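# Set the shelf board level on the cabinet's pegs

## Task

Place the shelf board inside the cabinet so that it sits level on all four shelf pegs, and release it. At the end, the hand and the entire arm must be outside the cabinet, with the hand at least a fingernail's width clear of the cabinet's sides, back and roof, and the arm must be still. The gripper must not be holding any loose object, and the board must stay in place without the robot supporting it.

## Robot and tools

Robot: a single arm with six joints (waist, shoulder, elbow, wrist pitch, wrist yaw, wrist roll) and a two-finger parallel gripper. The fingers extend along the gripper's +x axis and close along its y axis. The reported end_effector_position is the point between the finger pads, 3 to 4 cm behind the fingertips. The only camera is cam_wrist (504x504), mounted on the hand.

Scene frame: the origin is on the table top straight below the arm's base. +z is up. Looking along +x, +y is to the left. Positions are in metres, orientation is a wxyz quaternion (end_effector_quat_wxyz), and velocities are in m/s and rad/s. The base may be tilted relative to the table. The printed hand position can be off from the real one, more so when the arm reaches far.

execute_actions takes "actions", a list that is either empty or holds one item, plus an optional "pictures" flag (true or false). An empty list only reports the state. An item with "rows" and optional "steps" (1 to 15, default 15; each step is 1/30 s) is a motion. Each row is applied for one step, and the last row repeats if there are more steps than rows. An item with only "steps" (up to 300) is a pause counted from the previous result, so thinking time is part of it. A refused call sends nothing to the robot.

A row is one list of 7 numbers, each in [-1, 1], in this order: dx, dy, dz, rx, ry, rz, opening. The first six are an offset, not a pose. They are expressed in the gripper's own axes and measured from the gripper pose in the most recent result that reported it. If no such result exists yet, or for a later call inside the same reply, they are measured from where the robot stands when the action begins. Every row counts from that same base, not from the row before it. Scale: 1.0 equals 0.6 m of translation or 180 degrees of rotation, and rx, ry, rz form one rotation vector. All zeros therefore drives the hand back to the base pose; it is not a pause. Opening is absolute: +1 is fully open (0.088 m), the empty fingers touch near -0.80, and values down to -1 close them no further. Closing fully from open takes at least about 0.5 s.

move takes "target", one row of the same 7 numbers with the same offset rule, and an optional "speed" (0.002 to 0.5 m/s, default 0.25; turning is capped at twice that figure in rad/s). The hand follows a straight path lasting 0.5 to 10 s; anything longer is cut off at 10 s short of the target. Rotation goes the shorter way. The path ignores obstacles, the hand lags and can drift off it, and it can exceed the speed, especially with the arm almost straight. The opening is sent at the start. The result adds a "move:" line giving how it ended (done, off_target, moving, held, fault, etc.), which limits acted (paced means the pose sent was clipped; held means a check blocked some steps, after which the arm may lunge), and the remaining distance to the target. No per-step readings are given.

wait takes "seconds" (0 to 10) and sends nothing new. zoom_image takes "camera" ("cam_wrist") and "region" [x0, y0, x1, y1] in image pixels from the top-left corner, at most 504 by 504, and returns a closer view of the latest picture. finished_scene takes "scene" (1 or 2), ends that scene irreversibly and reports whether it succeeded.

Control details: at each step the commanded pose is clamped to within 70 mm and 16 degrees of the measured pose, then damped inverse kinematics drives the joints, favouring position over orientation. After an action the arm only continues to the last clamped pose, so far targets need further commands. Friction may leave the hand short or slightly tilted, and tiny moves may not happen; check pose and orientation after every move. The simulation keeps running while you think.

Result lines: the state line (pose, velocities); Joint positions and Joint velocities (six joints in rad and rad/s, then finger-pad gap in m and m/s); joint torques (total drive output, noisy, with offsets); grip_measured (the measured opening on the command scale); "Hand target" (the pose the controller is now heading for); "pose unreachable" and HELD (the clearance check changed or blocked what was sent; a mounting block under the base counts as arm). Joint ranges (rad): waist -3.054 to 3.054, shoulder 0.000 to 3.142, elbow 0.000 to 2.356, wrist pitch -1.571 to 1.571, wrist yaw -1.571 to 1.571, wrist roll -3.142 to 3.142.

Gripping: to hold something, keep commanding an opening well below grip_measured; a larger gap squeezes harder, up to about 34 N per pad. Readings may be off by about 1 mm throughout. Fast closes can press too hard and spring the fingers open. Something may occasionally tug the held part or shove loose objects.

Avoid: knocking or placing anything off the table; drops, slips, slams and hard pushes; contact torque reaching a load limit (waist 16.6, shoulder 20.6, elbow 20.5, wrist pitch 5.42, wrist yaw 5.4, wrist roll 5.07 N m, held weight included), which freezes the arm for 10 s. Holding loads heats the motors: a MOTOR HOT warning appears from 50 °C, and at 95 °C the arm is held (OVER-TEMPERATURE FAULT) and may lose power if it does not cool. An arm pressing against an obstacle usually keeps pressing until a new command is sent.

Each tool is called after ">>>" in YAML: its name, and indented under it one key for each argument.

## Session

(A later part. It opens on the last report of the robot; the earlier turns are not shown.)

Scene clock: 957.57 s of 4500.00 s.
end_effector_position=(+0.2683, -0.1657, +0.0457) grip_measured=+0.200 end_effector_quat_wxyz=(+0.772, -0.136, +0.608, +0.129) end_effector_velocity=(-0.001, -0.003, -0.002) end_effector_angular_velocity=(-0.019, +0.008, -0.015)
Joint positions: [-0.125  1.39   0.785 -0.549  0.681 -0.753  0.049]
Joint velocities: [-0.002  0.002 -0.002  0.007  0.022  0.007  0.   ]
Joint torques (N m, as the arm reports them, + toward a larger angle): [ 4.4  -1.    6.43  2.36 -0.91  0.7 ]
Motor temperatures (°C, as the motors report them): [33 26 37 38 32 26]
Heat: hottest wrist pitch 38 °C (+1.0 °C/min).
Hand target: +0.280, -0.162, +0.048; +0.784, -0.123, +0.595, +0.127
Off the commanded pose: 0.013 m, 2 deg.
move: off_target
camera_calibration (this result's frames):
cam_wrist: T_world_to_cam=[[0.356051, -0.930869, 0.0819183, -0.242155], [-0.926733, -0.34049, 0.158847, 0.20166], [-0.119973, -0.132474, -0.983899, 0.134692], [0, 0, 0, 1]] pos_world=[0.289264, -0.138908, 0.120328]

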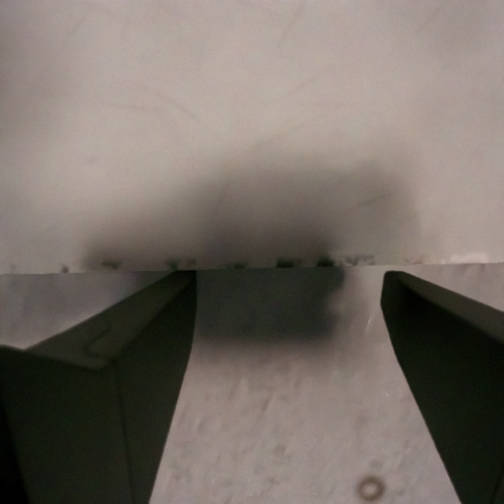

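>>> execute_actions:
  actions:
    - {"rows":[[0.0039,0,0.0197,0,0,0,0.2],[0.0026,0,0.02,0,0,0,0.2],[0.0013,0,0.0204,0,0,0,0.2],[0,0,0.0207,0,0,0,0.2],[-0.0013,0,0.0211,0,0,0,0.2],[-0.0025,0,0.0214,0,0,0,0.2],[-0.0038,0,0.0218,0,0,0,0.2],[-0.0051,0,0.0221,0,0,0,0.2],[-0.0064,0,0.0225,0,0,0,0.2],[-0.0077,0,0.0228,0,0,0,0.2],[-0.009,0,0.0232,0,0,0,0.2],[-0.0103,0,0.0235,0,0,0,0.2],[-0.0116,0,0.0239,0,0,0,0.2],[-0.0129,0,0.0242,0,0,0,0.2],[-0.0142,0,0.0246,0,0,0,0.2]]}

>>> wait:
  seconds: 0.5

Scene clock: 963.40 s of 4500.00 s.
end_effector_position=(+0.2695, -0.1654, +0.0485) grip_measured=+0.199 end_effector_quat_wxyz=(+0.758, -0.143, +0.623, +0.126) end_effector_velocity=(-0.005, +0.003, +0.020) end_effector_angular_velocity=(-0.010, +0.036, +0.053)
Joint positions: [-0.1    1.426  0.822 -0.606  0.722 -0.708  0.049]
Joint velocities: [ 0.071 -0.002  0.061 -0.168  0.037  0.066 -0.   ]
Joint torques (N m, as the arm reports them, + toward a larger angle): [ 5.32 -3.15  6.66  1.25 -0.82  0.51]
Motor temperatures (°C, as the motors report them): [33 26 38 40 32 26]
Heat: hottest wrist pitch 40 °C (+3.0 °C/min).
Hand target: +0.279, -0.161, +0.057; +0.772, -0.136, +0.608, +0.129
Off the commanded pose: 0.014 m, 2 deg.
Steps of this call (steps 1 to 90: nothing new was sent; then 2.33 s passed at rest; steps 91 to 105: all 15 steps of this action). Readings (end_effector_position):
91: (+0.2685, -0.1655, +0.0455)
92: (+0.2686, -0.1655, +0.0453)
94: (+0.2692, -0.1654, +0.0453)
98: (+0.2695, -0.1656, +0.0458)
105: the state above
camera_calibration (this result's frames):
cam_wrist: T_world_to_cam=[[0.363897, -0.927143, 0.0893516, -0.244419], [-0.918432, -0.341186, 0.200187, 0.198117], [-0.155117, -0.154911, -0.975675, 0.143004], [0, 0, 0, 1]] pos_world=[0.293083, -0.136863, 0.121704]

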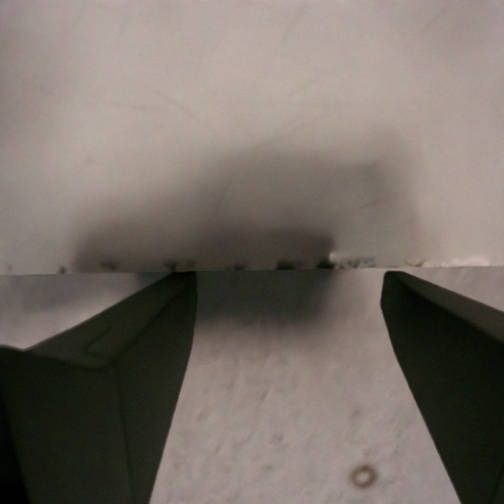

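Scene clock: 963.90 s of 4500.00 s.
end_effector_position=(+0.2695, -0.1653, +0.0502) grip_measured=+0.199 end_effector_quat_wxyz=(+0.758, -0.144, +0.624, +0.127) end_effector_velocity=(-0.001, +0.002, +0.000) end_effector_angular_velocity=(+0.019, -0.003, +0.011)
Joint positions: [-0.094  1.426  0.827 -0.618  0.725 -0.701  0.049]
Joint velocities: [-0.002 -0.007 -0.002 -0.007 -0.022 -0.007  0.   ]
Joint torques (N m, as the arm reports them, + toward a larger angle): [ 5.18 -3.32  6.26  1.27 -0.83  0.46]
Motor temperatures (°C, as the motors report them): [33 26 38 40 32 26]
Heat: hottest wrist pitch 40 °C (+3.0 °C/min).
Hand target: +0.279, -0.161, +0.057; +0.771, -0.136, +0.608, +0.129
Off the commanded pose: 0.013 m, 3 deg.
Steps of this call (steps 1 to 15: nothing new was sent). Readings (end_effector_position):
1: (+0.2696, -0.1654, +0.0491)
2: (+0.2696, -0.1653, +0.0495)
4: (+0.2695, -0.1653, +0.0499)
8: (+0.2695, -0.1652, +0.0502)
15: the state above
camera_calibration (this result's frames):
cam_wrist: T_world_to_cam=[[0.364919, -0.926727, 0.0895085, -0.244689], [-0.917794, -0.341902, 0.201884, 0.197412], [-0.156488, -0.155822, -0.975311, 0.144878], [0, 0, 0, 1]] pos_world=[0.293147, -0.136689, 0.123349]

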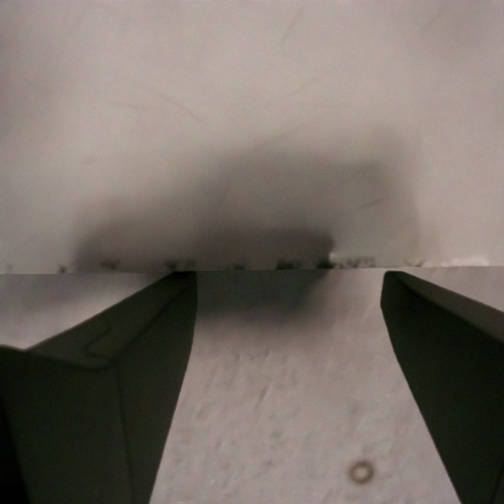

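>>> execute_actions:
  actions:
    - {"rows":[[0.0018,0,0.0199,0,0,0,0.2],[0.0001,0,0.0202,0,0,0,0.2],[-0.0015,0,0.0204,0,0,0,0.2],[-0.0032,0,0.0207,0,0,0,0.2],[-0.0048,0,0.021,0,0,0,0.2],[-0.0064,0,0.0213,0,0,0,0.2],[-0.0081,0,0.0216,0,0,0,0.2],[-0.0097,0,0.0218,0,0,0,0.2],[-0.0114,0,0.0221,0,0,0,0.2],[-0.013,0,0.0224,0,0,0,0.2],[-0.0146,0,0.0227,0,0,0,0.2],[-0.0163,0,0.023,0,0,0,0.2],[-0.0179,0,0.0232,0,0,0,0.2],[-0.0196,0,0.0235,0,0,0,0.2],[-0.0212,0,0.0238,0,0,0,0.2]]}
  pictures: false

>>> wait:
  seconds: 0.7

Scene clock: 969.17 s of 4500.00 s.
end_effector_position=(+0.2707, -0.1636, +0.0559) grip_measured=+0.199 end_effector_quat_wxyz=(+0.745, -0.152, +0.637, +0.127) end_effector_velocity=(-0.001, +0.006, +0.026) end_effector_angular_velocity=(+0.020, +0.015, +0.010)
Joint positions: [-0.061  1.462  0.872 -0.696  0.762 -0.644  0.049]
Joint velocities: [ 0.085 -0.002  0.076 -0.183  0.007  0.125 -0.   ]
Joint torques (N m, as the arm reports them, + toward a larger angle): [ 5.54 -3.65  6.21  1.19 -0.61  0.49]
Motor temperatures (°C, as the motors report them): [34 26 38 40 32 26]
Heat: hottest wrist pitch 40 °C (+3.0 °C/min).
Hand target: +0.280, -0.160, +0.065; +0.758, -0.144, +0.624, +0.127
Off the commanded pose: 0.014 m, 2 deg.
Steps of this call (steps 1 to 90: nothing new was sent; then 1.77 s passed at rest; steps 91 to 105: all 15 steps of this action). Readings (end_effector_position):
91: (+0.2697, -0.1649, +0.0498)
92: (+0.2700, -0.1650, +0.0493)
94: (+0.2705, -0.1648, +0.0477)
98: (+0.2706, -0.1641, +0.0497)
105: the state above

Scene clock: 969.87 s of 4500.00 s.
end_effector_position=(+0.2708, -0.1634, +0.0582) grip_measured=+0.199 end_effector_quat_wxyz=(+0.744, -0.152, +0.638, +0.128) end_effector_velocity=(+0.001, +0.000, -0.000) end_effector_angular_velocity=(+0.005, -0.005, +0.001)
Joint positions: [-0.053  1.462  0.879 -0.71   0.764 -0.635  0.049]
Joint velocities: [-0.002 -0.002 -0.002  0.007 -0.007 -0.007 -0.   ]
Joint torques (N m, as the arm reports them, + toward a larger angle): [ 4.98 -3.47  6.41  1.23 -0.69  0.48]
Motor temperatures (°C, as the motors report them): [34 26 38 40 32 26]
Heat: hottest wrist pitch 40 °C (+3.0 °C/min).
Hand target: +0.280, -0.160, +0.065; +0.758, -0.144, +0.623, +0.127
Off the commanded pose: 0.012 m, 2 deg.
Steps of this call (steps 1 to 21: nothing new was sent). Readings (end_effector_position):
1: (+0.2708, -0.1635, +0.0567)
2: (+0.2708, -0.1634, +0.0572)
4: (+0.2708, -0.1635, +0.0577)
8: (+0.2708, -0.1634, +0.0581)
21: the state above
camera_calibration (this result's frames):
cam_wrist: T_world_to_cam=[[0.378852, -0.920672, 0.0939922, -0.247205], [-0.905851, -0.348114, 0.241353, 0.191096], [-0.189487, -0.17658, -0.965875, 0.158197], [0, 0, 0, 1]] pos_world=[0.296735, -0.133137, 0.129912]

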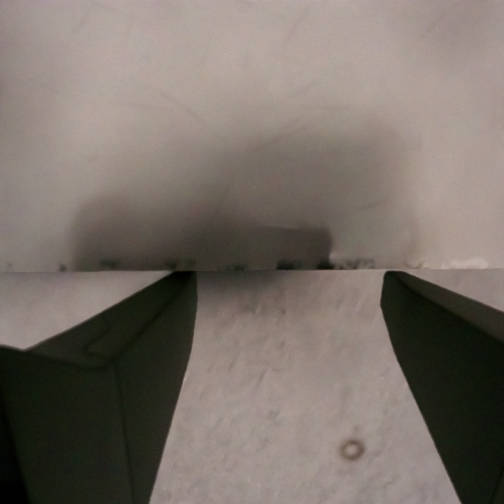

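>>> execute_actions:
  actions:
    - {"rows":[[-0.0066,0,0.0185,0,-0.008,0,0.2],[-0.0082,0,0.0187,0,-0.008,0,0.2],[-0.0099,0,0.0189,0,-0.008,0,0.2],[-0.0115,0,0.019,0,-0.008,0,0.2],[-0.0132,0,0.0192,0,-0.008,0,0.2],[-0.0148,0,0.0194,0,-0.008,0,0.2],[-0.0165,0,0.0196,0,-0.008,0,0.2],[-0.0181,0,0.0198,0,-0.008,0,0.2],[-0.0198,0,0.02,0,-0.008,0,0.2],[-0.0214,0,0.0202,0,-0.008,0,0.2],[-0.0231,0,0.0204,0,-0.008,0,0.2],[-0.0247,0,0.0206,0,-0.008,0,0.2],[-0.0264,0,0.0208,0,-0.008,0,0.2],[-0.028,0,0.021,0,-0.008,0,0.2],[-0.0297,0,0.0212,0,-0.008,0,0.2]]}
  pictures: false

>>> wait:
  seconds: 0.7

Scene clock: 976.40 s of 4500.00 s.
end_effector_position=(+0.2719, -0.1619, +0.0694) grip_measured=+0.199 end_effector_quat_wxyz=(+0.741, -0.158, +0.639, +0.130) end_effector_velocity=(+0.006, +0.008, +0.030) end_effector_angular_velocity=(+0.039, -0.022, +0.005)
Joint positions: [-0.014  1.469  0.915 -0.781  0.78  -0.59   0.049]
Joint velocities: [ 0.09  -0.002  0.085 -0.154 -0.022  0.11  -0.   ]
Joint torques (N m, as the arm reports them, + toward a larger angle): [ 5.24 -3.38  6.23  1.09 -0.5   0.51]
Motor temperatures (°C, as the motors report them): [35 26 38 40 32 26]
Heat: hottest wrist pitch 40 °C (+3.0 °C/min).
Hand target: +0.279, -0.158, +0.077; +0.752, -0.151, +0.628, +0.130
Off the commanded pose: 0.012 m, 2 deg.
Steps of this call (steps 1 to 90: nothing new was sent; then 3.03 s passed at rest; steps 91 to 105: all 15 steps of this action). Readings (end_effector_position):
91: (+0.2708, -0.1633, +0.0582)
92: (+0.2709, -0.1633, +0.0585)
94: (+0.2711, -0.1632, +0.0593)
98: (+0.2713, -0.1628, +0.0626)
105: the state above

Scene clock: 977.10 s of 4500.00 s.
end_effector_position=(+0.2723, -0.1617, +0.0722) grip_measured=+0.199 end_effector_quat_wxyz=(+0.742, -0.158, +0.639, +0.130) end_effector_velocity=(-0.004, -0.000, -0.002) end_effector_angular_velocity=(-0.008, +0.012, +0.013)
Joint positions: [-0.006  1.469  0.922 -0.795  0.782 -0.58   0.049]
Joint velocities: [-0.002 -0.002 -0.007 -0.007  0.007 -0.007 -0.   ]
Joint torques (N m, as the arm reports them, + toward a larger angle): [ 4.96 -3.22  6.21  1.08 -0.53  0.46]
Motor temperatures (°C, as the motors report them): [35 26 38 40 32 26]
Heat: hottest wrist pitch 40 °C (+3.0 °C/min).
Hand target: +0.279, -0.158, +0.077; +0.752, -0.151, +0.628, +0.130
Off the commanded pose: 0.010 m, 2 deg.
Steps of this call (steps 1 to 21: nothing new was sent). Readings (end_effector_position):
1: (+0.2721, -0.1618, +0.0704)
2: (+0.2721, -0.1617, +0.0710)
4: (+0.2722, -0.1617, +0.0717)
8: (+0.2723, -0.1616, +0.0721)
21: the state above
camera_calibration (this result's frames):
cam_wrist: T_world_to_cam=[[0.389089, -0.915896, 0.0987142, -0.249814], [-0.901128, -0.356172, 0.247205, 0.186648], [-0.191255, -0.185139, -0.963922, 0.171179], [0, 0, 0, 1]] pos_world=[0.298132, -0.130633, 0.143523]

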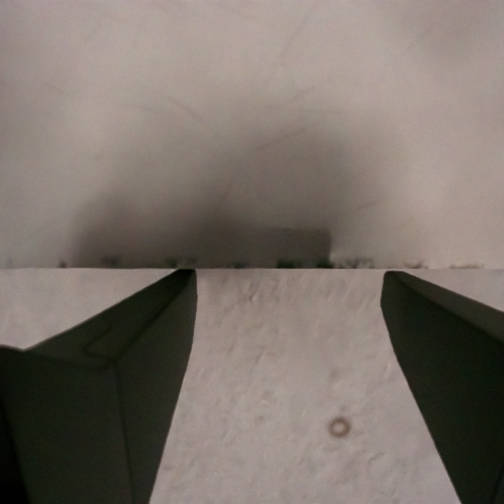

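>>> execute_actions:
  actions:
    - {"rows":[[0.004,0,0.0165,0,0,0,0.2],[0.007,0,0.0162,0,0,0,0.2],[0.010,0,0.0159,0,0,0,0.2],[0.013,0,0.0156,0,0,0,0.2],[0.016,0,0.0153,0,0,0,0.2],[0.019,0,0.015,0,0,0,0.2],[0.022,0,0.0147,0,0,0,0.2],[0.025,0,0.0144,0,0,0,0.2],[0.028,0,0.0141,0,0,0,0.2],[0.031,0,0.0138,0,0,0,0.2],[0.034,0,0.0135,0,0,0,0.2],[0.037,0,0.0132,0,0,0,0.2],[0.040,0,0.0129,0,0,0,0.2],[0.043,0,0.0126,0,0,0,0.2],[0.046,0,0.0123,0,0,0,0.2]]}
  pictures: false

>>> wait:
  seconds: 0.8

Scene clock: 989.03 s of 4500.00 s.
end_effector_position=(+0.2725, -0.1640, +0.0468) grip_measured=+0.198 end_effector_quat_wxyz=(+0.729, -0.160, +0.654, +0.124) end_effector_velocity=(-0.005, +0.019, -0.019) end_effector_angular_velocity=(+0.031, -0.011, +0.110)
Joint positions: [-0.072  1.514  0.888 -0.695  0.792 -0.636  0.049]
Joint velocities: [-0.022  0.002 -0.095  0.125 -0.051 -0.139 -0.001]
Joint torques (N m, as the arm reports them, + toward a larger angle): [ 4.5  -2.76  5.47  2.2  -0.69 -0.52]
Motor temperatures (°C, as the motors report them): [36 26 39 39 32 26]
Heat: hottest elbow 39 °C (+2.0 °C/min).
Hand target: +0.283, -0.159, +0.046; +0.742, -0.158, +0.639, +0.129
Off the commanded pose: 0.012 m, 2 deg.
Steps of this call (steps 1 to 90: nothing new was sent; then 8.43 s passed at rest; steps 91 to 105: all 15 steps of this action). Readings (end_effector_position):
91: (+0.2724, -0.1612, +0.0718)
92: (+0.2724, -0.1612, +0.0709)
94: (+0.2726, -0.1619, +0.0677)
98: (+0.2725, -0.1631, +0.0596)
105: the state above

Scene clock: 989.83 s of 4500.00 s.
end_effector_position=(+0.2725, -0.1636, +0.0453) grip_measured=+0.196 end_effector_quat_wxyz=(+0.729, -0.165, +0.652, +0.123) end_effector_velocity=(-0.001, +0.001, -0.001) end_effector_angular_velocity=(+0.007, +0.005, +0.012)
Joint positions: [-0.073  1.514  0.878 -0.678  0.797 -0.648  0.049]
Joint velocities: [-0.002  0.002  0.002 -0.007 -0.007 -0.007 -0.   ]
Joint torques (N m, as the arm reports them, + toward a larger angle): [ 4.2  -2.53  5.61  2.76 -0.92 -0.6 ]
Motor temperatures (°C, as the motors report them): [36 26 39 40 32 27]
Heat: hottest wrist pitch 40 °C (+3.0 °C/min).
Hand target: +0.283, -0.159, +0.046; +0.742, -0.158, +0.639, +0.129
Off the commanded pose: 0.012 m, 2 deg.
Steps of this call (steps 1 to 24: nothing new was sent). Readings (end_effector_position):
1: (+0.2725, -0.1636, +0.0464)
2: (+0.2724, -0.1635, +0.0461)
4: (+0.2725, -0.1636, +0.0458)
8: (+0.2724, -0.1636, +0.0454)
24: the state above
camera_calibration (this result's frames):
cam_wrist: T_world_to_cam=[[0.390761, -0.914005, 0.109091, -0.249669], [-0.893014, -0.347683, 0.285732, 0.190197], [-0.223231, -0.209073, -0.95208, 0.149262], [0, 0, 0, 1]] pos_world=[0.300729, -0.130864, 0.115001]

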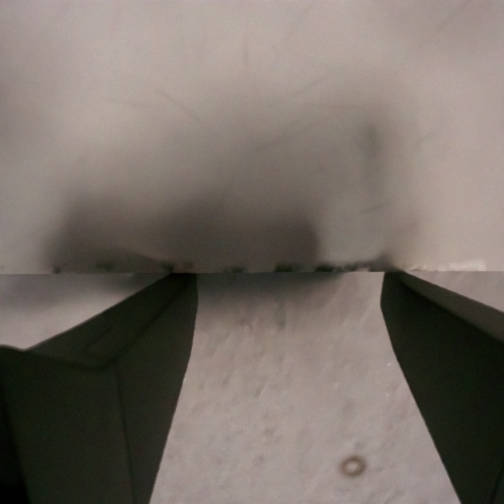

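>>> move:
  target: [-0.042,0,-0.004,0,-0.03,0,0.2]
  speed: 0.05

>>> move:
  target: [0.008,0,0.058,0,0,0,0.2]
  speed: 0.06

>>> move:
  target: [0.035,0,-0.004,0,0,0,0.2]
  speed: 0.02

Scene clock: 996.80 s of 4500.00 s.
end_effector_position=(+0.2695, -0.1650, +0.0698) grip_measured=+0.200 end_effector_quat_wxyz=(+0.760, -0.156, +0.619, +0.127) end_effector_velocity=(-0.004, +0.003, -0.000) end_effector_angular_velocity=(+0.020, +0.008, +0.022)
Joint positions: [-0.031  1.404  0.863 -0.707  0.755 -0.654  0.049]
Joint velocities: [-0.002 -0.007 -0.002 -0.022 -0.022 -0.007 -0.   ]
Joint torques (N m, as the arm reports them, + toward a larger angle): [ 3.88 -4.39  3.67  0.41 -0.13 -0.24]
Motor temperatures (°C, as the motors report them): [36 26 38 42 33 27]
Heat: hottest wrist pitch 42 °C (+5.0 °C/min).
Hand target: +0.268, -0.164, +0.070; +0.759, -0.159, +0.617, +0.131
Off the commanded pose: 0.003 m, 1 deg.
After step 90, 2.77 s passed at rest.
move: done
camera_calibration (this result's frames):
cam_wrist: T_world_to_cam=[[0.378652, -0.919028, 0.10959, -0.249988], [-0.914695, -0.353512, 0.195863, 0.191192], [-0.141263, -0.174405, -0.974488, 0.156773], [0, 0, 0, 1]] pos_world=[0.291687, -0.134815, 0.142722]

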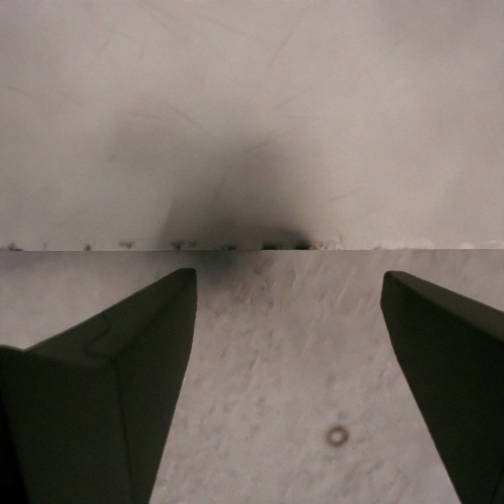

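Scene clock: 997.73 s of 4500.00 s.
end_effector_position=(+0.2994, -0.1520, +0.0709) grip_measured=+0.200 end_effector_quat_wxyz=(+0.759, -0.157, +0.619, +0.129) end_effector_velocity=(+0.002, +0.002, -0.000) end_effector_angular_velocity=(+0.020, -0.008, +0.005)
Joint positions: [ 0.01   1.542  0.955 -0.702  0.766 -0.603  0.049]
Joint velocities: [-0.002  0.002  0.002  0.007 -0.022 -0.007 -0.   ]
Joint torques (N m, as the arm reports them, + toward a larger angle): [ 4.61 -3.21  5.    0.59  0.    0.38]
Motor temperatures (°C, as the motors report them): [36 26 38 42 33 27]
Heat: hottest wrist pitch 42 °C (+5.0 °C/min).
Hand target: +0.302, -0.151, +0.071; +0.759, -0.156, +0.619, +0.127
Off the commanded pose: 0.003 m, 0 deg.
move: done
camera_calibration (this result's frames):
cam_wrist: T_world_to_cam=[[0.382699, -0.917509, 0.108256, -0.250385], [-0.912844, -0.357473, 0.197306, 0.221643], [-0.142332, -0.174329, -0.974346, 0.164664], [0, 0, 0, 1]] pos_world=[0.321584, -0.121793, 0.143814]

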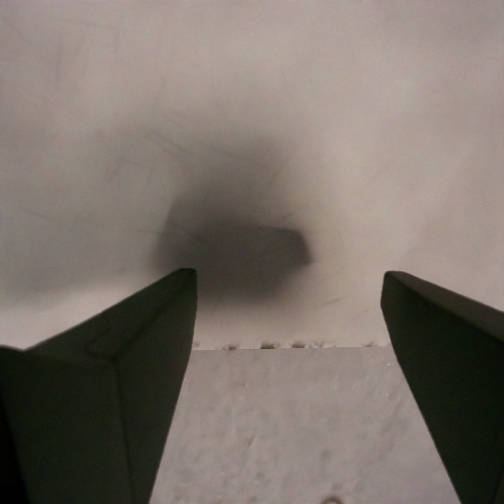

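Scene clock: 999.00 s of 4500.00 s.
end_effector_position=(+0.3032, -0.1555, +0.0547) grip_measured=+0.200 end_effector_quat_wxyz=(+0.763, -0.155, +0.615, +0.123) end_effector_velocity=(-0.001, +0.002, +0.000) end_effector_angular_velocity=(+0.013, -0.002, +0.040)
Joint positions: [-0.042  1.552  0.918 -0.591  0.751 -0.672  0.049]
Joint velocities: [-0.002 -0.007 -0.002 -0.007 -0.022 -0.037 -0.   ]
Joint torques (N m, as the arm reports them, + toward a larger angle): [ 3.7  -3.34  3.45  0.91 -0.07 -0.22]
Motor temperatures (°C, as the motors report them): [36 26 38 42 33 27]
Heat: hottest wrist pitch 42 °C (+5.0 °C/min).
Hand target: +0.301, -0.153, +0.050; +0.759, -0.157, +0.619, +0.128
Off the commanded pose: 0.006 m, 1 deg.
move: done
camera_calibration (this result's frames):
cam_wrist: T_world_to_cam=[[0.37175, -0.921307, 0.113999, -0.250885], [-0.918932, -0.347769, 0.186065, 0.231048], [-0.131778, -0.173927, -0.975902, 0.145819], [0, 0, 0, 1]] pos_world=[0.3248, -0.125429, 0.127916]

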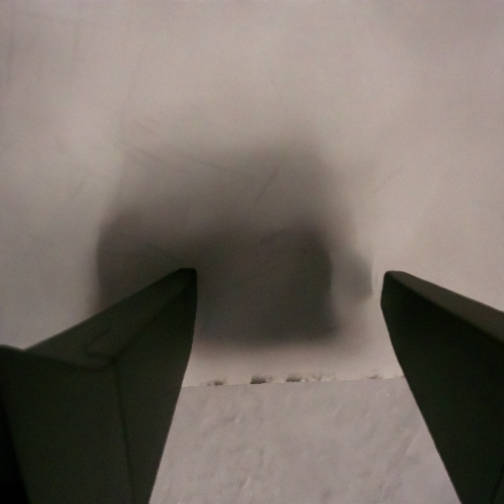

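>>> move:
  target: [-0.001,0.158,0.009,0,0,0,0.2]
  speed: 0.04

Scene clock: 1013.20 s of 4500.00 s.
end_effector_position=(+0.2774, -0.0714, +0.0539) grip_measured=+0.198 end_effector_quat_wxyz=(+0.770, -0.152, +0.609, +0.116) end_effector_velocity=(+0.001, -0.001, +0.001) end_effector_angular_velocity=(-0.001, -0.007, -0.026)
Joint positions: [ 0.194  1.635  0.737 -0.527  0.812 -0.356  0.049]
Joint velocities: [ 0.002 -0.002 -0.002  0.007  0.007  0.022 -0.   ]
Joint torques (N m, as the arm reports them, + toward a larger angle): [ 3.82 -1.7   2.56  0.62 -0.24  0.33]
Motor temperatures (°C, as the motors report them): [35 26 37 40 32 26]
Heat: hottest wrist pitch 40 °C (+2.0 °C/min).
Hand target: +0.271, -0.066, +0.048; +0.762, -0.155, +0.616, +0.124
Off the commanded pose: 0.009 m, 1 deg.
After step 90, 8.53 s passed at rest.
move: off_target
camera_calibration (this result's frames):
cam_wrist: T_world_to_cam=[[0.355712, -0.926444, 0.123169, -0.160185], [-0.927447, -0.333643, 0.168892, 0.241035], [-0.115375, -0.174309, -0.977908, 0.151759], [0, 0, 0, 1]] pos_world=[0.298036, -0.0415295, 0.127427]

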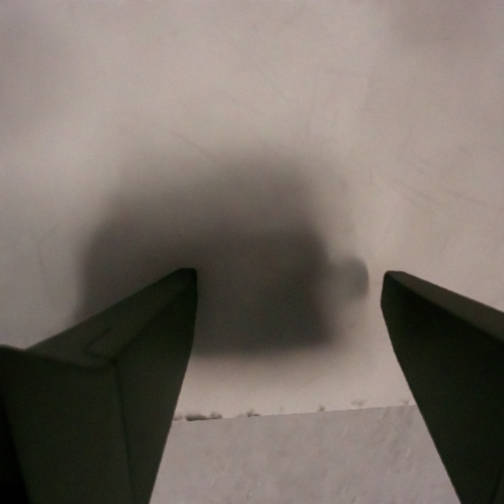

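>>> move:
  target: [0.004,0.185,0.005,0,0,0,0.2]
  speed: 0.04

Scene clock: 1018.30 s of 4500.00 s.
end_effector_position=(+0.2500, +0.0296, +0.0529) grip_measured=+0.196 end_effector_quat_wxyz=(+0.784, -0.146, +0.593, +0.107) end_effector_velocity=(-0.008, -0.003, -0.003) end_effector_angular_velocity=(-0.027, +0.024, +0.022)
Joint positions: [ 0.51   1.92   0.683 -0.467  0.822  0.086  0.049]
Joint velocities: [ 0.002  0.002 -0.007 -0.037  0.007  0.007  0.   ]
Joint torques (N m, as the arm reports them, + toward a larger angle): [ 2.86 -0.22  2.65  0.4  -0.36  0.19]
Motor temperatures (°C, as the motors report them): [35 26 37 40 32 26]
Heat: hottest wrist pitch 40 °C (+1.0 °C/min).
Hand target: +0.240, +0.032, +0.042; +0.769, -0.152, +0.610, +0.116
Off the commanded pose: 0.015 m, 3 deg.
move: off_target
camera_calibration (this result's frames):
cam_wrist: T_world_to_cam=[[0.331348, -0.934456, 0.130386, -0.0507245], [-0.940339, -0.315747, 0.126757, 0.254434], [-0.0772796, -0.164607, -0.983327, 0.15565], [0, 0, 0, 1]] pos_world=[0.26809, 0.0585581, 0.127418]

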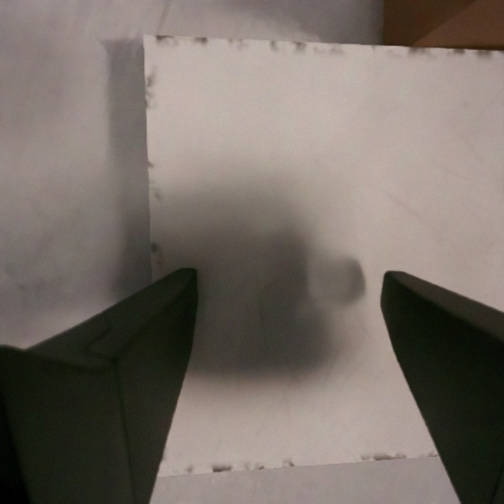

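>>> move:
  target: [-0.048,-0.005,0.0127,0,0,0,0.2]
  speed: 0.08

>>> move:
  target: [0.0548,-0.546,-0.0117,0,0,0,-0.8]
  speed: 0.2

Scene clock: 1029.17 s of 4500.00 s.
end_effector_position=(+0.2477, +0.0295, +0.0792) grip_measured=+0.200 end_effector_quat_wxyz=(+0.781, -0.152, +0.597, +0.108) end_effector_velocity=(+0.002, -0.002, +0.002) end_effector_angular_velocity=(-0.003, -0.004, -0.012)
Joint positions: [ 0.582  1.897  0.762 -0.659  0.811  0.187  0.049]
Joint velocities: [-0.002 -0.002  0.007 -0.007  0.007  0.007  0.   ]
Joint torques (N m, as the arm reports them, + toward a larger angle): [ 4.22 -4.48  5.97  0.45  0.03  0.31]
Motor temperatures (°C, as the motors report them): [35 26 36 38 32 26]
Heat: hottest wrist pitch 38 °C (-2.0 °C/min).
Hand target: +0.250, +0.030, +0.083; +0.784, -0.146, +0.594, +0.107
Off the commanded pose: 0.004 m, 1 deg.
After step 90, 7.07 s passed at rest.
move: done
camera_calibration (this result's frames):
cam_wrist: T_world_to_cam=[[0.34165, -0.92983, 0.136715, -0.0567348], [-0.936087, -0.323705, 0.137684, 0.247176], [-0.0837673, -0.175017, -0.980995, 0.183087], [0, 0, 0, 1]] pos_world=[0.266098, 0.0593015, 0.153331]

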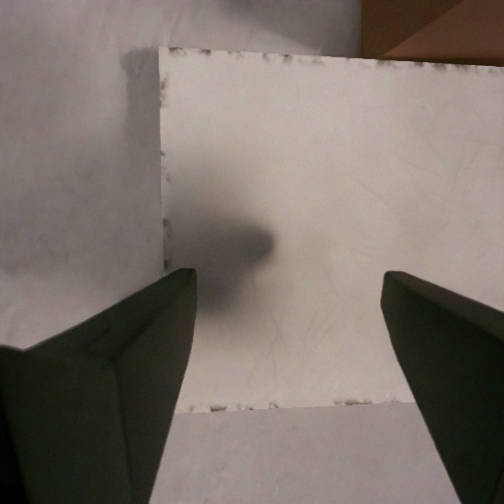

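Scene clock: 1031.33 s of 4500.00 s.
end_effector_position=(+0.3639, -0.2779, +0.0856) grip_measured=-0.782 end_effector_quat_wxyz=(+0.785, -0.151, +0.592, +0.104) end_effector_velocity=(+0.005, -0.007, +0.005) end_effector_angular_velocity=(-0.006, -0.031, -0.021)
Joint positions: [-0.232  1.652  1.423 -0.765  0.651 -0.92   0.001]
Joint velocities: [-0.002 -0.007  0.012  0.022 -0.007 -0.007 -0.   ]
Joint torques (N m, as the arm reports them, + toward a larger angle): [ 4.56 -5.08  5.65  0.43 -0.2  -0.21]
Motor temperatures (°C, as the motors report them): [35 26 36 38 32 26]
Heat: hottest wrist pitch 38 °C (-2.0 °C/min).
Hand target: +0.365, -0.278, +0.084; +0.783, -0.153, +0.594, +0.108
Off the commanded pose: 0.005 m, 1 deg.
move: done
camera_calibration (this result's frames):
cam_wrist: T_world_to_cam=[[0.333436, -0.931927, 0.142594, -0.381238], [-0.939965, -0.316955, 0.126512, 0.259797], [-0.0727043, -0.176217, -0.981663, 0.140995], [0, 0, 0, 1]] pos_world=[0.38157, -0.248096, 0.159904]

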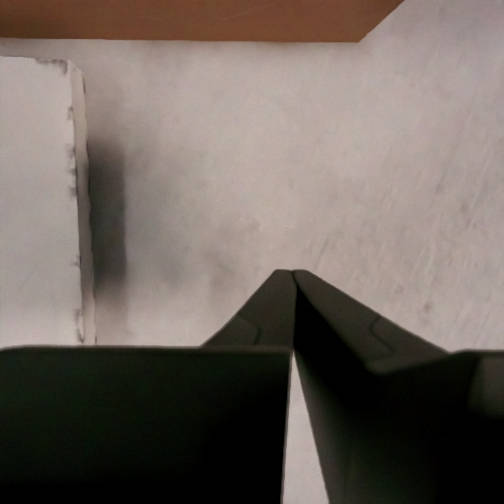

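>>> move:
  target: [0.0577,0.006,-0.015,0,0,0.034,-0.8]
  speed: 0.05

Scene clock: 1035.53 s of 4500.00 s.
end_effector_position=(+0.3628, -0.2790, +0.0525) grip_measured=-0.782 end_effector_quat_wxyz=(+0.780, -0.118, +0.598, +0.141) end_effector_velocity=(+0.000, -0.001, +0.001) end_effector_angular_velocity=(+0.015, -0.009, +0.004)
Joint positions: [-0.324  1.711  1.447 -0.771  0.54  -0.955  0.001]
Joint velocities: [-0.007 -0.002  0.007 -0.007 -0.022 -0.007 -0.   ]
Joint torques (N m, as the arm reports them, + toward a larger angle): [ 4.76 -5.74  5.45  0.36 -0.19 -0.23]
Motor temperatures (°C, as the motors report them): [35 27 37 38 32 26]
Heat: hottest wrist pitch 38 °C (-2.0 °C/min).
Hand target: +0.364, -0.279, +0.050; +0.778, -0.119, +0.599, +0.145
Off the commanded pose: 0.003 m, 1 deg.
move: done
camera_calibration (this result's frames):
cam_wrist: T_world_to_cam=[[0.353734, -0.934302, 0.0441832, -0.379954], [-0.929729, -0.346048, 0.125914, 0.250861], [-0.102352, -0.0856184, -0.991057, 0.144758], [0, 0, 0, 1]] pos_world=[0.382452, -0.255787, 0.128664]

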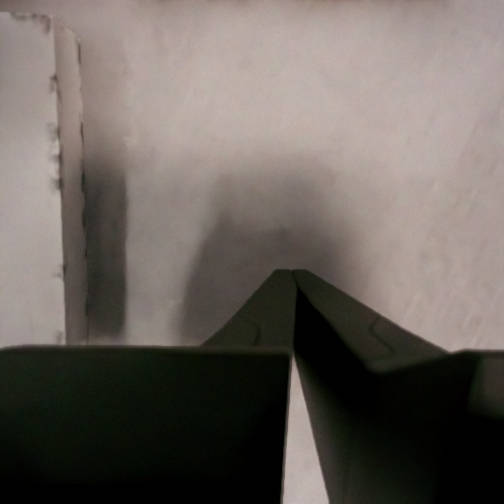

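>>> move:
  target: [0,0.308,0,0,0,0,-0.8]
  speed: 0.04

Scene clock: 1042.40 s of 4500.00 s.
end_effector_position=(+0.2984, -0.1104, +0.0514) grip_measured=-0.782 end_effector_quat_wxyz=(+0.782, -0.118, +0.597, +0.138) end_effector_velocity=(-0.002, -0.001, -0.001) end_effector_angular_velocity=(-0.009, +0.008, +0.009)
Joint positions: [ 0.033  1.569  0.819 -0.511  0.69  -0.555  0.001]
Joint velocities: [-0.002 -0.002 -0.002 -0.007  0.007 -0.007 -0.   ]
Joint torques (N m, as the arm reports them, + toward a larger angle): [ 4.28 -3.44  3.04  0.65 -0.2   0.29]
Motor temperatures (°C, as the motors report them): [35 27 36 37 32 26]
Heat: hottest wrist pitch 37 °C (-2.0 °C/min).
Hand target: +0.296, -0.106, +0.049; +0.779, -0.118, +0.599, +0.142
Off the commanded pose: 0.005 m, 0 deg.
move: done
camera_calibration (this result's frames):
cam_wrist: T_world_to_cam=[[0.348037, -0.936228, 0.0484437, -0.19842], [-0.932324, -0.340248, 0.122484, 0.251023], [-0.0981897, -0.0877941, -0.991288, 0.150016], [0, 0, 0, 1]] pos_world=[0.317823, -0.0871855, 0.127575]

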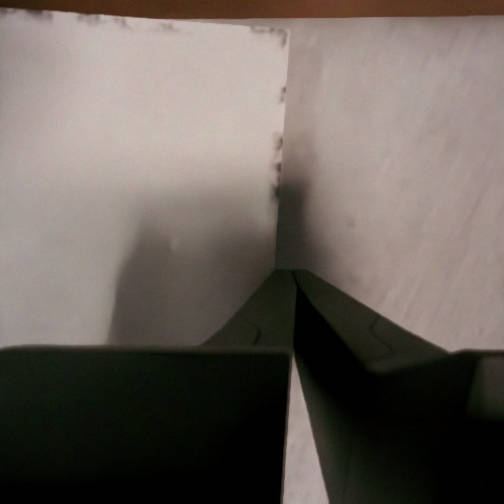

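>>> move:
  target: [0,0.045,0,0,0,0,-0.8]
  speed: 0.03

>>> move:
  target: [-0.05,-0.01,-0.11,0,0,0,-0.8]
  speed: 0.08

Scene clock: 1049.63 s of 4500.00 s.
end_effector_position=(+0.2907, -0.0882, +0.0527) grip_measured=-0.782 end_effector_quat_wxyz=(+0.784, -0.116, +0.594, +0.136) end_effector_velocity=(-0.002, +0.001, -0.001) end_effector_angular_velocity=(+0.004, +0.005, +0.012)
Joint positions: [ 0.099  1.584  0.768 -0.49   0.708 -0.473  0.001]
Joint velocities: [-0.002 -0.002 -0.002 -0.007 -0.007 -0.007 -0.   ]
Joint torques (N m, as the arm reports them, + toward a larger angle): [ 4.27 -2.88  3.51  0.65  0.01  0.35]
Motor temperatures (°C, as the motors report them): [36 27 36 37 31 26]
Heat: hottest wrist pitch 37 °C (-3.0 °C/min).
Hand target: +0.289, -0.085, +0.051; +0.781, -0.118, +0.597, +0.138
Off the commanded pose: 0.004 m, 0 deg.
After step 90, 3.03 s passed at rest.
move: done
camera_calibration (this result's frames):
cam_wrist: T_world_to_cam=[[0.343601, -0.937838, 0.0489671, -0.173831], [-0.934547, -0.336328, 0.116212, 0.25258], [-0.0925191, -0.0856927, -0.992017, 0.151117], [0, 0, 0, 1]] pos_world=[0.309758, -0.0651265, 0.12907]

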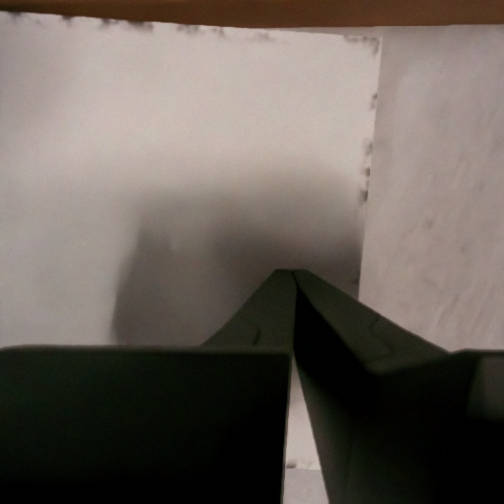

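Scene clock: 1050.93 s of 4500.00 s.
end_effector_position=(+0.2286, -0.1185, +0.0659) grip_measured=-0.782 end_effector_quat_wxyz=(+0.786, -0.115, +0.593, +0.134) end_effector_velocity=(-0.002, -0.000, -0.001) end_effector_angular_velocity=(+0.005, +0.005, +0.005)
Joint positions: [ 0.066  1.242  0.622 -0.651  0.699 -0.514  0.001]
Joint velocities: [-0.007 -0.007 -0.002 -0.007 -0.007 -0.007 -0.   ]
Joint torques (N m, as the arm reports them, + toward a larger angle): [ 2.19 -3.27  3.81  0.51 -0.17 -0.21]
Motor temperatures (°C, as the motors report them): [36 27 36 37 31 26]
Heat: hottest wrist pitch 37 °C (-3.0 °C/min).
Hand target: +0.226, -0.118, +0.064; +0.784, -0.116, +0.594, +0.136
Off the commanded pose: 0.003 m, 0 deg.
move: done
camera_calibration (this result's frames):
cam_wrist: T_world_to_cam=[[0.337067, -0.940115, 0.0506989, -0.180528], [-0.937389, -0.3301, 0.111065, 0.184562], [-0.0876777, -0.0849607, -0.992519, 0.154866], [0, 0, 0, 1]] pos_world=[0.247435, -0.0956354, 0.142362]

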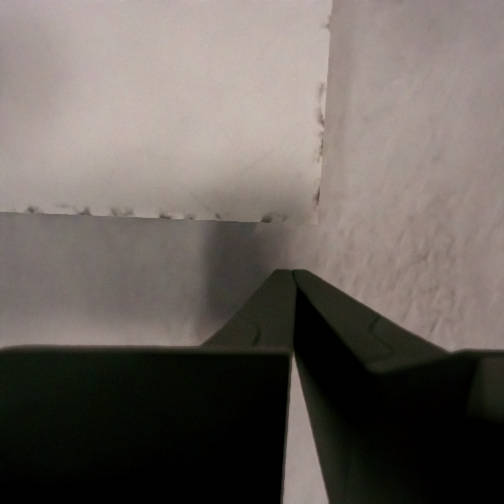

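>>> move:
  target: [0.0,0.088,0.0,0,0,0,0.2]
  speed: 0.08

>>> move:
  target: [0.034,0,-0.004,0,0,0,0.2]
  speed: 0.025

>>> move:
  target: [0.016,0,0.05,0,0,0,0.2]
  speed: 0.015

Scene clock: 1057.00 s of 4500.00 s.
end_effector_position=(+0.2123, -0.0709, +0.0661) grip_measured=+0.200 end_effector_quat_wxyz=(+0.788, -0.112, +0.591, +0.133) end_effector_velocity=(+0.001, +0.003, +0.001) end_effector_angular_velocity=(+0.014, -0.005, -0.016)
Joint positions: [ 0.261  1.31   0.529 -0.652  0.739 -0.261  0.049]
Joint velocities: [ 0.007  0.002 -0.002  0.007 -0.007  0.022 -0.   ]
Joint torques (N m, as the arm reports them, + toward a larger angle): [ 2.93 -1.2   4.12  0.77 -0.04  0.27]
Motor temperatures (°C, as the motors report them): [35 27 36 36 31 26]
Heat: hottest elbow 36 °C (-6.1 °C/min).
Hand target: +0.210, -0.069, +0.064; +0.785, -0.114, +0.593, +0.134
Off the commanded pose: 0.003 m, 0 deg.
After step 90, 2.07 s passed at rest.
move: done
camera_calibration (this result's frames):
cam_wrist: T_world_to_cam=[[0.333906, -0.941346, 0.0487193, -0.129474], [-0.938881, -0.327551, 0.105892, 0.185761], [-0.0837233, -0.0810997, -0.993183, 0.157203], [0, 0, 0, 1]] pos_world=[0.230801, -0.0482842, 0.142769]

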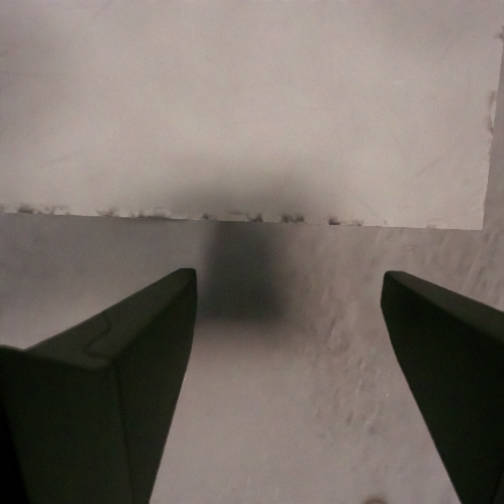

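Scene clock: 1058.07 s of 4500.00 s.
end_effector_position=(+0.2180, -0.0717, +0.0490) grip_measured=+0.200 end_effector_quat_wxyz=(+0.792, -0.109, +0.587, +0.128) end_effector_velocity=(-0.000, +0.002, -0.002) end_effector_angular_velocity=(+0.015, +0.005, +0.017)
Joint positions: [ 0.186  1.33   0.481 -0.502  0.727 -0.36   0.049]
Joint velocities: [-0.012  0.002 -0.002  0.007 -0.022 -0.022 -0.001]
Joint torques (N m, as the arm reports them, + toward a larger angle): [ 2.2  -1.51  3.84  0.78 -0.15 -0.25]
Motor temperatures (°C, as the motors report them): [35 27 36 36 31 26]
Heat: hottest elbow 36 °C (-6.1 °C/min).
Hand target: +0.215, -0.070, +0.046; +0.788, -0.113, +0.591, +0.133
Off the commanded pose: 0.004 m, 1 deg.
move: done
camera_calibration (this result's frames):
cam_wrist: T_world_to_cam=[[0.322291, -0.945284, 0.0506644, -0.129187], [-0.943714, -0.316628, 0.0956552, 0.195036], [-0.0743796, -0.0786415, -0.994124, 0.13877], [0, 0, 0, 1]] pos_world=[0.236016, -0.0494512, 0.125843]

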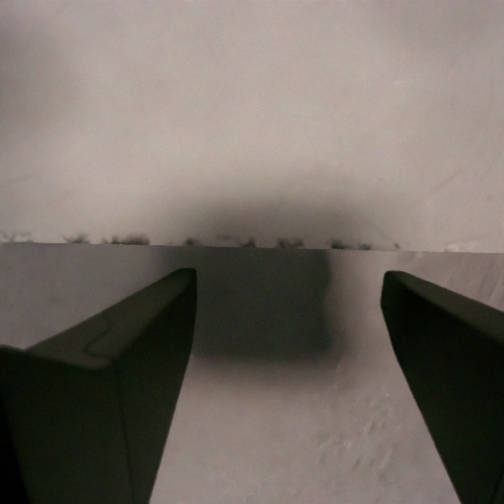

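Scene clock: 1070.27 s of 4500.00 s.
end_effector_position=(+0.2258, -0.0683, +0.0490) grip_measured=+0.199 end_effector_quat_wxyz=(+0.775, -0.141, +0.601, +0.138) end_effector_velocity=(-0.006, -0.001, -0.003) end_effector_angular_velocity=(-0.014, +0.020, +0.022)
Joint positions: [ 0.209  1.428  0.539 -0.536  0.762 -0.355  0.049]
Joint velocities: [-0.002 -0.002 -0.007 -0.022  0.007 -0.007 -0.   ]
Joint torques (N m, as the arm reports them, + toward a larger angle): [ 2.78 -1.89  4.6   0.95 -0.09  0.07]
Motor temperatures (°C, as the motors report them): [34 27 36 38 31 26]
Heat: hottest wrist pitch 38 °C (-3.0 °C/min).
Hand target: +0.227, -0.068, +0.049; +0.775, -0.139, +0.601, +0.138
Off the commanded pose: 0.023 m, 5 deg.
TORQUE FAULT: the external load on joint 4 (wrist pitch) reached its load limit, and the arm stopped for 10 seconds. The arm's remaining commands of this call were not run. The arm holds where it stopped, with its grip as last carried out, and accepts commands again: back off and push less far. The arm stops again, at the same cost, whenever a joint's load reaches its limit.
move: fault
camera_calibration (this result's frames):
cam_wrist: T_world_to_cam=[[0.375575, -0.923187, 0.081669, -0.140571], [-0.920958, -0.361887, 0.144481, 0.192795], [-0.103828, -0.129477, -0.986132, 0.142442], [0, 0, 0, 1]] pos_world=[0.24514, -0.0415604, 0.124092]

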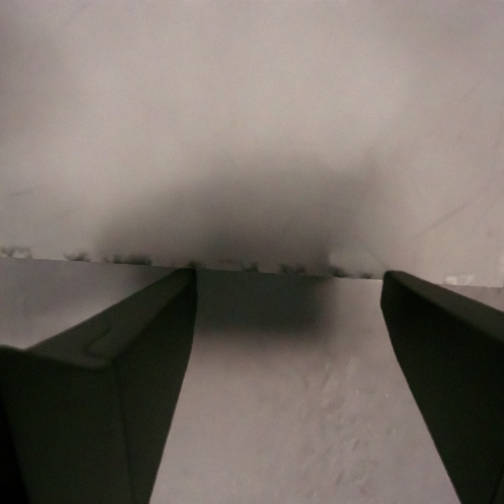

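>>> execute_actions:
  actions:
    - {"rows":[[0.003,0,0.006,0,0,0,0.2],[0.003,0,0.010,0,0,0,0.2],[0.003,0,0.013,0,0,0,0.2],[0.0014,0,0.0134,0,0,0,0.2],[-0.0003,0,0.0137,0,0,0,0.2],[-0.0019,0,0.0141,0,0,0,0.2],[-0.0035,0,0.0145,0,0,0,0.2],[-0.0051,0,0.0149,0,0,0,0.2],[-0.0068,0,0.0152,0,0,0,0.2],[-0.0084,0,0.0156,0,0,0,0.2],[-0.01,0,0.016,0,0,0,0.2],[-0.0116,0,0.0163,0,0,0,0.2],[-0.0133,0,0.0167,0,0,0,0.2],[-0.0149,0,0.0171,0,0,0,0.2],[-0.0165,0,0.0174,0,0,0,0.2]]}
  pictures: false

>>> wait:
  seconds: 0.7

Scene clock: 1076.13 s of 4500.00 s.
end_effector_position=(+0.2313, -0.0654, +0.0573) grip_measured=+0.200 end_effector_quat_wxyz=(+0.774, -0.142, +0.601, +0.139) end_effector_velocity=(+0.006, +0.004, +0.033) end_effector_angular_velocity=(+0.022, -0.005, -0.004)
Joint positions: [ 0.242  1.456  0.582 -0.585  0.767 -0.311  0.049]
Joint velocities: [ 0.11  -0.002  0.115 -0.212 -0.007  0.154  0.   ]
Joint torques (N m, as the arm reports them, + toward a larger angle): [ 3.08 -2.    5.19  0.4  -0.03  0.35]
Motor temperatures (°C, as the motors report them): [34 26 36 38 31 26]
Heat: hottest wrist pitch 38 °C (-2.0 °C/min).
Hand target: +0.233, -0.065, +0.061; +0.775, -0.141, +0.601, +0.138
Off the commanded pose: 0.004 m, 0 deg.
Steps of this call (steps 1 to 90: nothing new was sent; then 2.37 s passed at rest; steps 91 to 105: all 15 steps of this action). Readings (end_effector_position):
91: (+0.2257, -0.0683, +0.0489)
92: (+0.2258, -0.0681, +0.0489)
94: (+0.2262, -0.0680, +0.0491)
98: (+0.2270, -0.0680, +0.0498)
105: the state above

Scene clock: 1076.83 s of 4500.00 s.
end_effector_position=(+0.2309, -0.0649, +0.0595) grip_measured=+0.200 end_effector_quat_wxyz=(+0.773, -0.143, +0.602, +0.140) end_effector_velocity=(+0.000, +0.001, -0.000) end_effector_angular_velocity=(+0.011, -0.002, -0.012)
Joint positions: [ 0.251  1.456  0.589 -0.602  0.767 -0.299  0.049]
Joint velocities: [-0.002 -0.002 -0.002  0.007 -0.007  0.007 -0.   ]
Joint torques (N m, as the arm reports them, + toward a larger angle): [ 3.38 -2.06  5.42  0.48  0.    0.29]
Motor temperatures (°C, as the motors report them): [34 26 36 38 31 26]
Heat: hottest wrist pitch 38 °C (-2.0 °C/min).
Hand target: +0.233, -0.065, +0.061; +0.775, -0.141, +0.601, +0.138
Off the commanded pose: 0.002 m, 0 deg.
Steps of this call (steps 1 to 21: nothing new was sent). Readings (end_effector_position):
1: (+0.2315, -0.0652, +0.0583)
2: (+0.2315, -0.0651, +0.0588)
4: (+0.2312, -0.0649, +0.0593)
8: (+0.2309, -0.0649, +0.0594)
21: the state above
camera_calibration (this result's frames):
cam_wrist: T_world_to_cam=[[0.380431, -0.921192, 0.0817209, -0.14118], [-0.918741, -0.366349, 0.147323, 0.196301], [-0.105775, -0.131127, -0.985707, 0.154057], [0, 0, 0, 1]] pos_world=[0.250354, -0.0379383, 0.134473]

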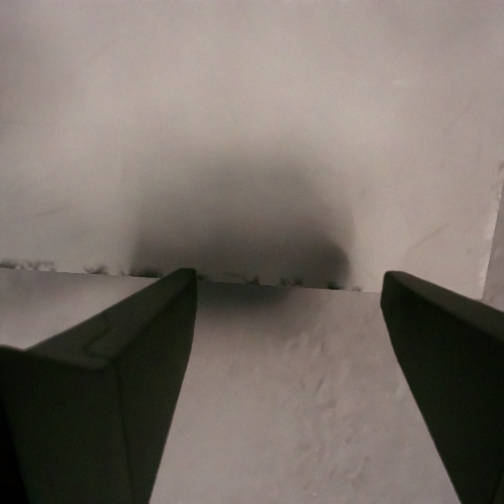

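>>> move:
  target: [-0.15,0,-0.03,0,-0.1,0,0.2]
  speed: 0.12

Scene clock: 1080.50 s of 4500.00 s.
end_effector_position=(+0.1929, -0.0738, +0.1396) grip_measured=+0.200 end_effector_quat_wxyz=(+0.855, -0.124, +0.477, +0.164) end_effector_velocity=(-0.006, -0.002, -0.002) end_effector_angular_velocity=(-0.019, +0.013, +0.014)
Joint positions: [ 0.568  1.     0.575 -0.932  0.747 -0.159  0.049]
Joint velocities: [ 0.007 -0.007 -0.002 -0.037  0.007  0.007 -0.   ]
Joint torques (N m, as the arm reports them, + toward a larger angle): [ 1.93 -0.48  6.55  0.91  0.    0.26]
Motor temperatures (°C, as the motors report them): [34 26 36 37 31 26]
Heat: hottest wrist pitch 37 °C (-2.0 °C/min).
Hand target: +0.194, -0.075, +0.143; +0.858, -0.120, +0.474, +0.161
Off the commanded pose: 0.004 m, 1 deg.
move: done
camera_calibration (this result's frames):
cam_wrist: T_world_to_cam=[[0.383018, -0.920095, 0.0819876, -0.141876], [-0.907103, -0.391404, -0.154811, 0.184362], [0.174531, -0.0150758, -0.984536, 0.182116], [0, 0, 0, 1]] pos_world=[0.189791, -0.0556344, 0.219473]

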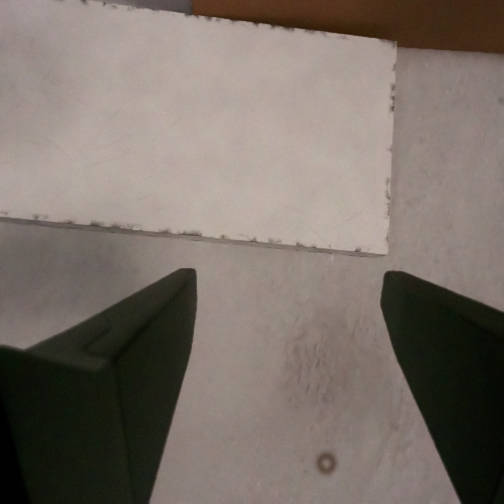

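>>> move:
  target: [0.122,0.003,-0.039,0.027,0.1,0.02,0.2]
  speed: 0.12

>>> move:
  target: [0.037,0,-0.008,0,0,0,0.2]
  speed: 0.025

Scene clock: 1097.73 s of 4500.00 s.
end_effector_position=(+0.2078, -0.0692, +0.0648) grip_measured=+0.200 end_effector_quat_wxyz=(+0.769, -0.096, +0.614, +0.148) end_effector_velocity=(-0.003, +0.000, -0.002) end_effector_angular_velocity=(+0.006, +0.015, -0.002)
Joint positions: [ 0.245  1.344  0.567 -0.723  0.699 -0.218  0.049]
Joint velocities: [-0.007  0.002 -0.002 -0.007 -0.007  0.007  0.   ]
Joint torques (N m, as the arm reports them, + toward a larger angle): [ 2.16 -1.31  5.48  0.69 -0.14 -0.2 ]
Motor temperatures (°C, as the motors report them): [33 26 38 37 31 26]
Heat: hottest elbow 38 °C (+0.0 °C/min).
Hand target: +0.210, -0.070, +0.065; +0.769, -0.096, +0.614, +0.148
Off the commanded pose: 0.002 m, 0 deg.
After step 90, 12.50 s passed at rest.
move: done
camera_calibration (this result's frames):
cam_wrist: T_world_to_cam=[[0.338502, -0.940959, -0.00365706, -0.123858], [-0.929107, -0.334849, 0.15696, 0.17643], [-0.148917, -0.0497334, -0.987598, 0.170981], [0, 0, 0, 1]] pos_world=[0.231311, -0.0489648, 0.140716]

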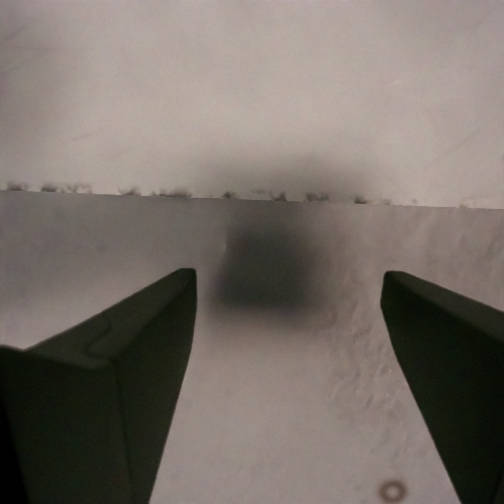

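Scene clock: 1098.90 s of 4500.00 s.
end_effector_position=(+0.2104, -0.0698, +0.0451) grip_measured=+0.200 end_effector_quat_wxyz=(+0.773, -0.093, +0.611, +0.143) end_effector_velocity=(+0.003, -0.002, -0.001) end_effector_angular_velocity=(-0.006, -0.008, -0.012)
Joint positions: [ 0.165  1.352  0.505 -0.572  0.692 -0.321  0.049]
Joint velocities: [-0.007  0.002 -0.002  0.022  0.007 -0.007 -0.   ]
Joint torques (N m, as the arm reports them, + toward a larger angle): [ 2.73 -1.61  3.64  0.75 -0.14 -0.23]
Motor temperatures (°C, as the motors report them): [33 26 38 37 31 26]
Heat: hottest elbow 38 °C (+1.0 °C/min).
Hand target: +0.208, -0.068, +0.042; +0.769, -0.096, +0.614, +0.148
Off the commanded pose: 0.004 m, 1 deg.
move: done
camera_calibration (this result's frames):
cam_wrist: T_world_to_cam=[[0.327956, -0.944692, -0.0012933, -0.123566], [-0.93436, -0.32457, 0.147059, 0.183987], [-0.139345, -0.0470204, -0.989127, 0.150092], [0, 0, 0, 1]] pos_world=[0.233349, -0.0499576, 0.121243]

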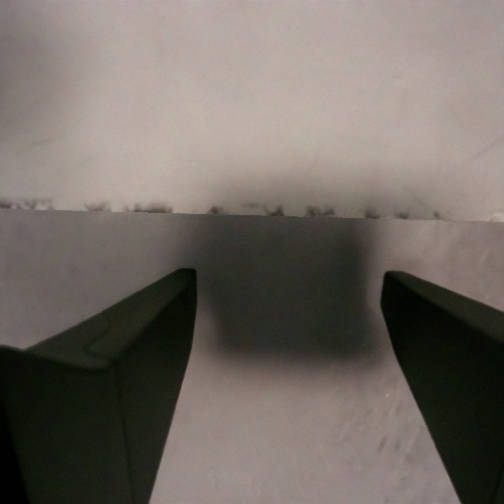

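>>> move:
  target: [0.008,0,0.022,0.014,0,0,0.2]
  speed: 0.015

Scene clock: 1102.10 s of 4500.00 s.
end_effector_position=(+0.2212, -0.0653, +0.0428) grip_measured=+0.200 end_effector_quat_wxyz=(+0.774, -0.079, +0.614, +0.132) end_effector_velocity=(-0.003, +0.001, -0.001) end_effector_angular_velocity=(+0.002, +0.016, +0.022)
Joint positions: [ 0.164  1.419  0.533 -0.536  0.692 -0.283  0.049]
Joint velocities: [-0.002  0.002  0.002 -0.022 -0.007 -0.007 -0.   ]
Joint torques (N m, as the arm reports them, + toward a larger angle): [ 2.95 -1.78  5.19  0.72 -0.14  0.24]
Motor temperatures (°C, as the motors report them): [33 26 37 37 31 26]
Heat: hottest elbow 37 °C (+0.0 °C/min).
Hand target: +0.223, -0.065, +0.043; +0.775, -0.076, +0.614, +0.130
Off the commanded pose: 0.002 m, 0 deg.
move: done
camera_calibration (this result's frames):
cam_wrist: T_world_to_cam=[[0.29432, -0.955649, -0.0105052, -0.115777], [-0.944308, -0.292484, 0.150783, 0.200033], [-0.147168, -0.0344582, -0.988511, 0.152121], [0, 0, 0, 1]] pos_world=[0.245356, -0.0468938, 0.118996]

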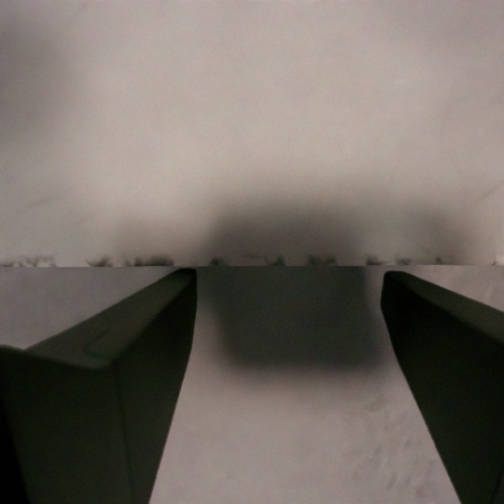

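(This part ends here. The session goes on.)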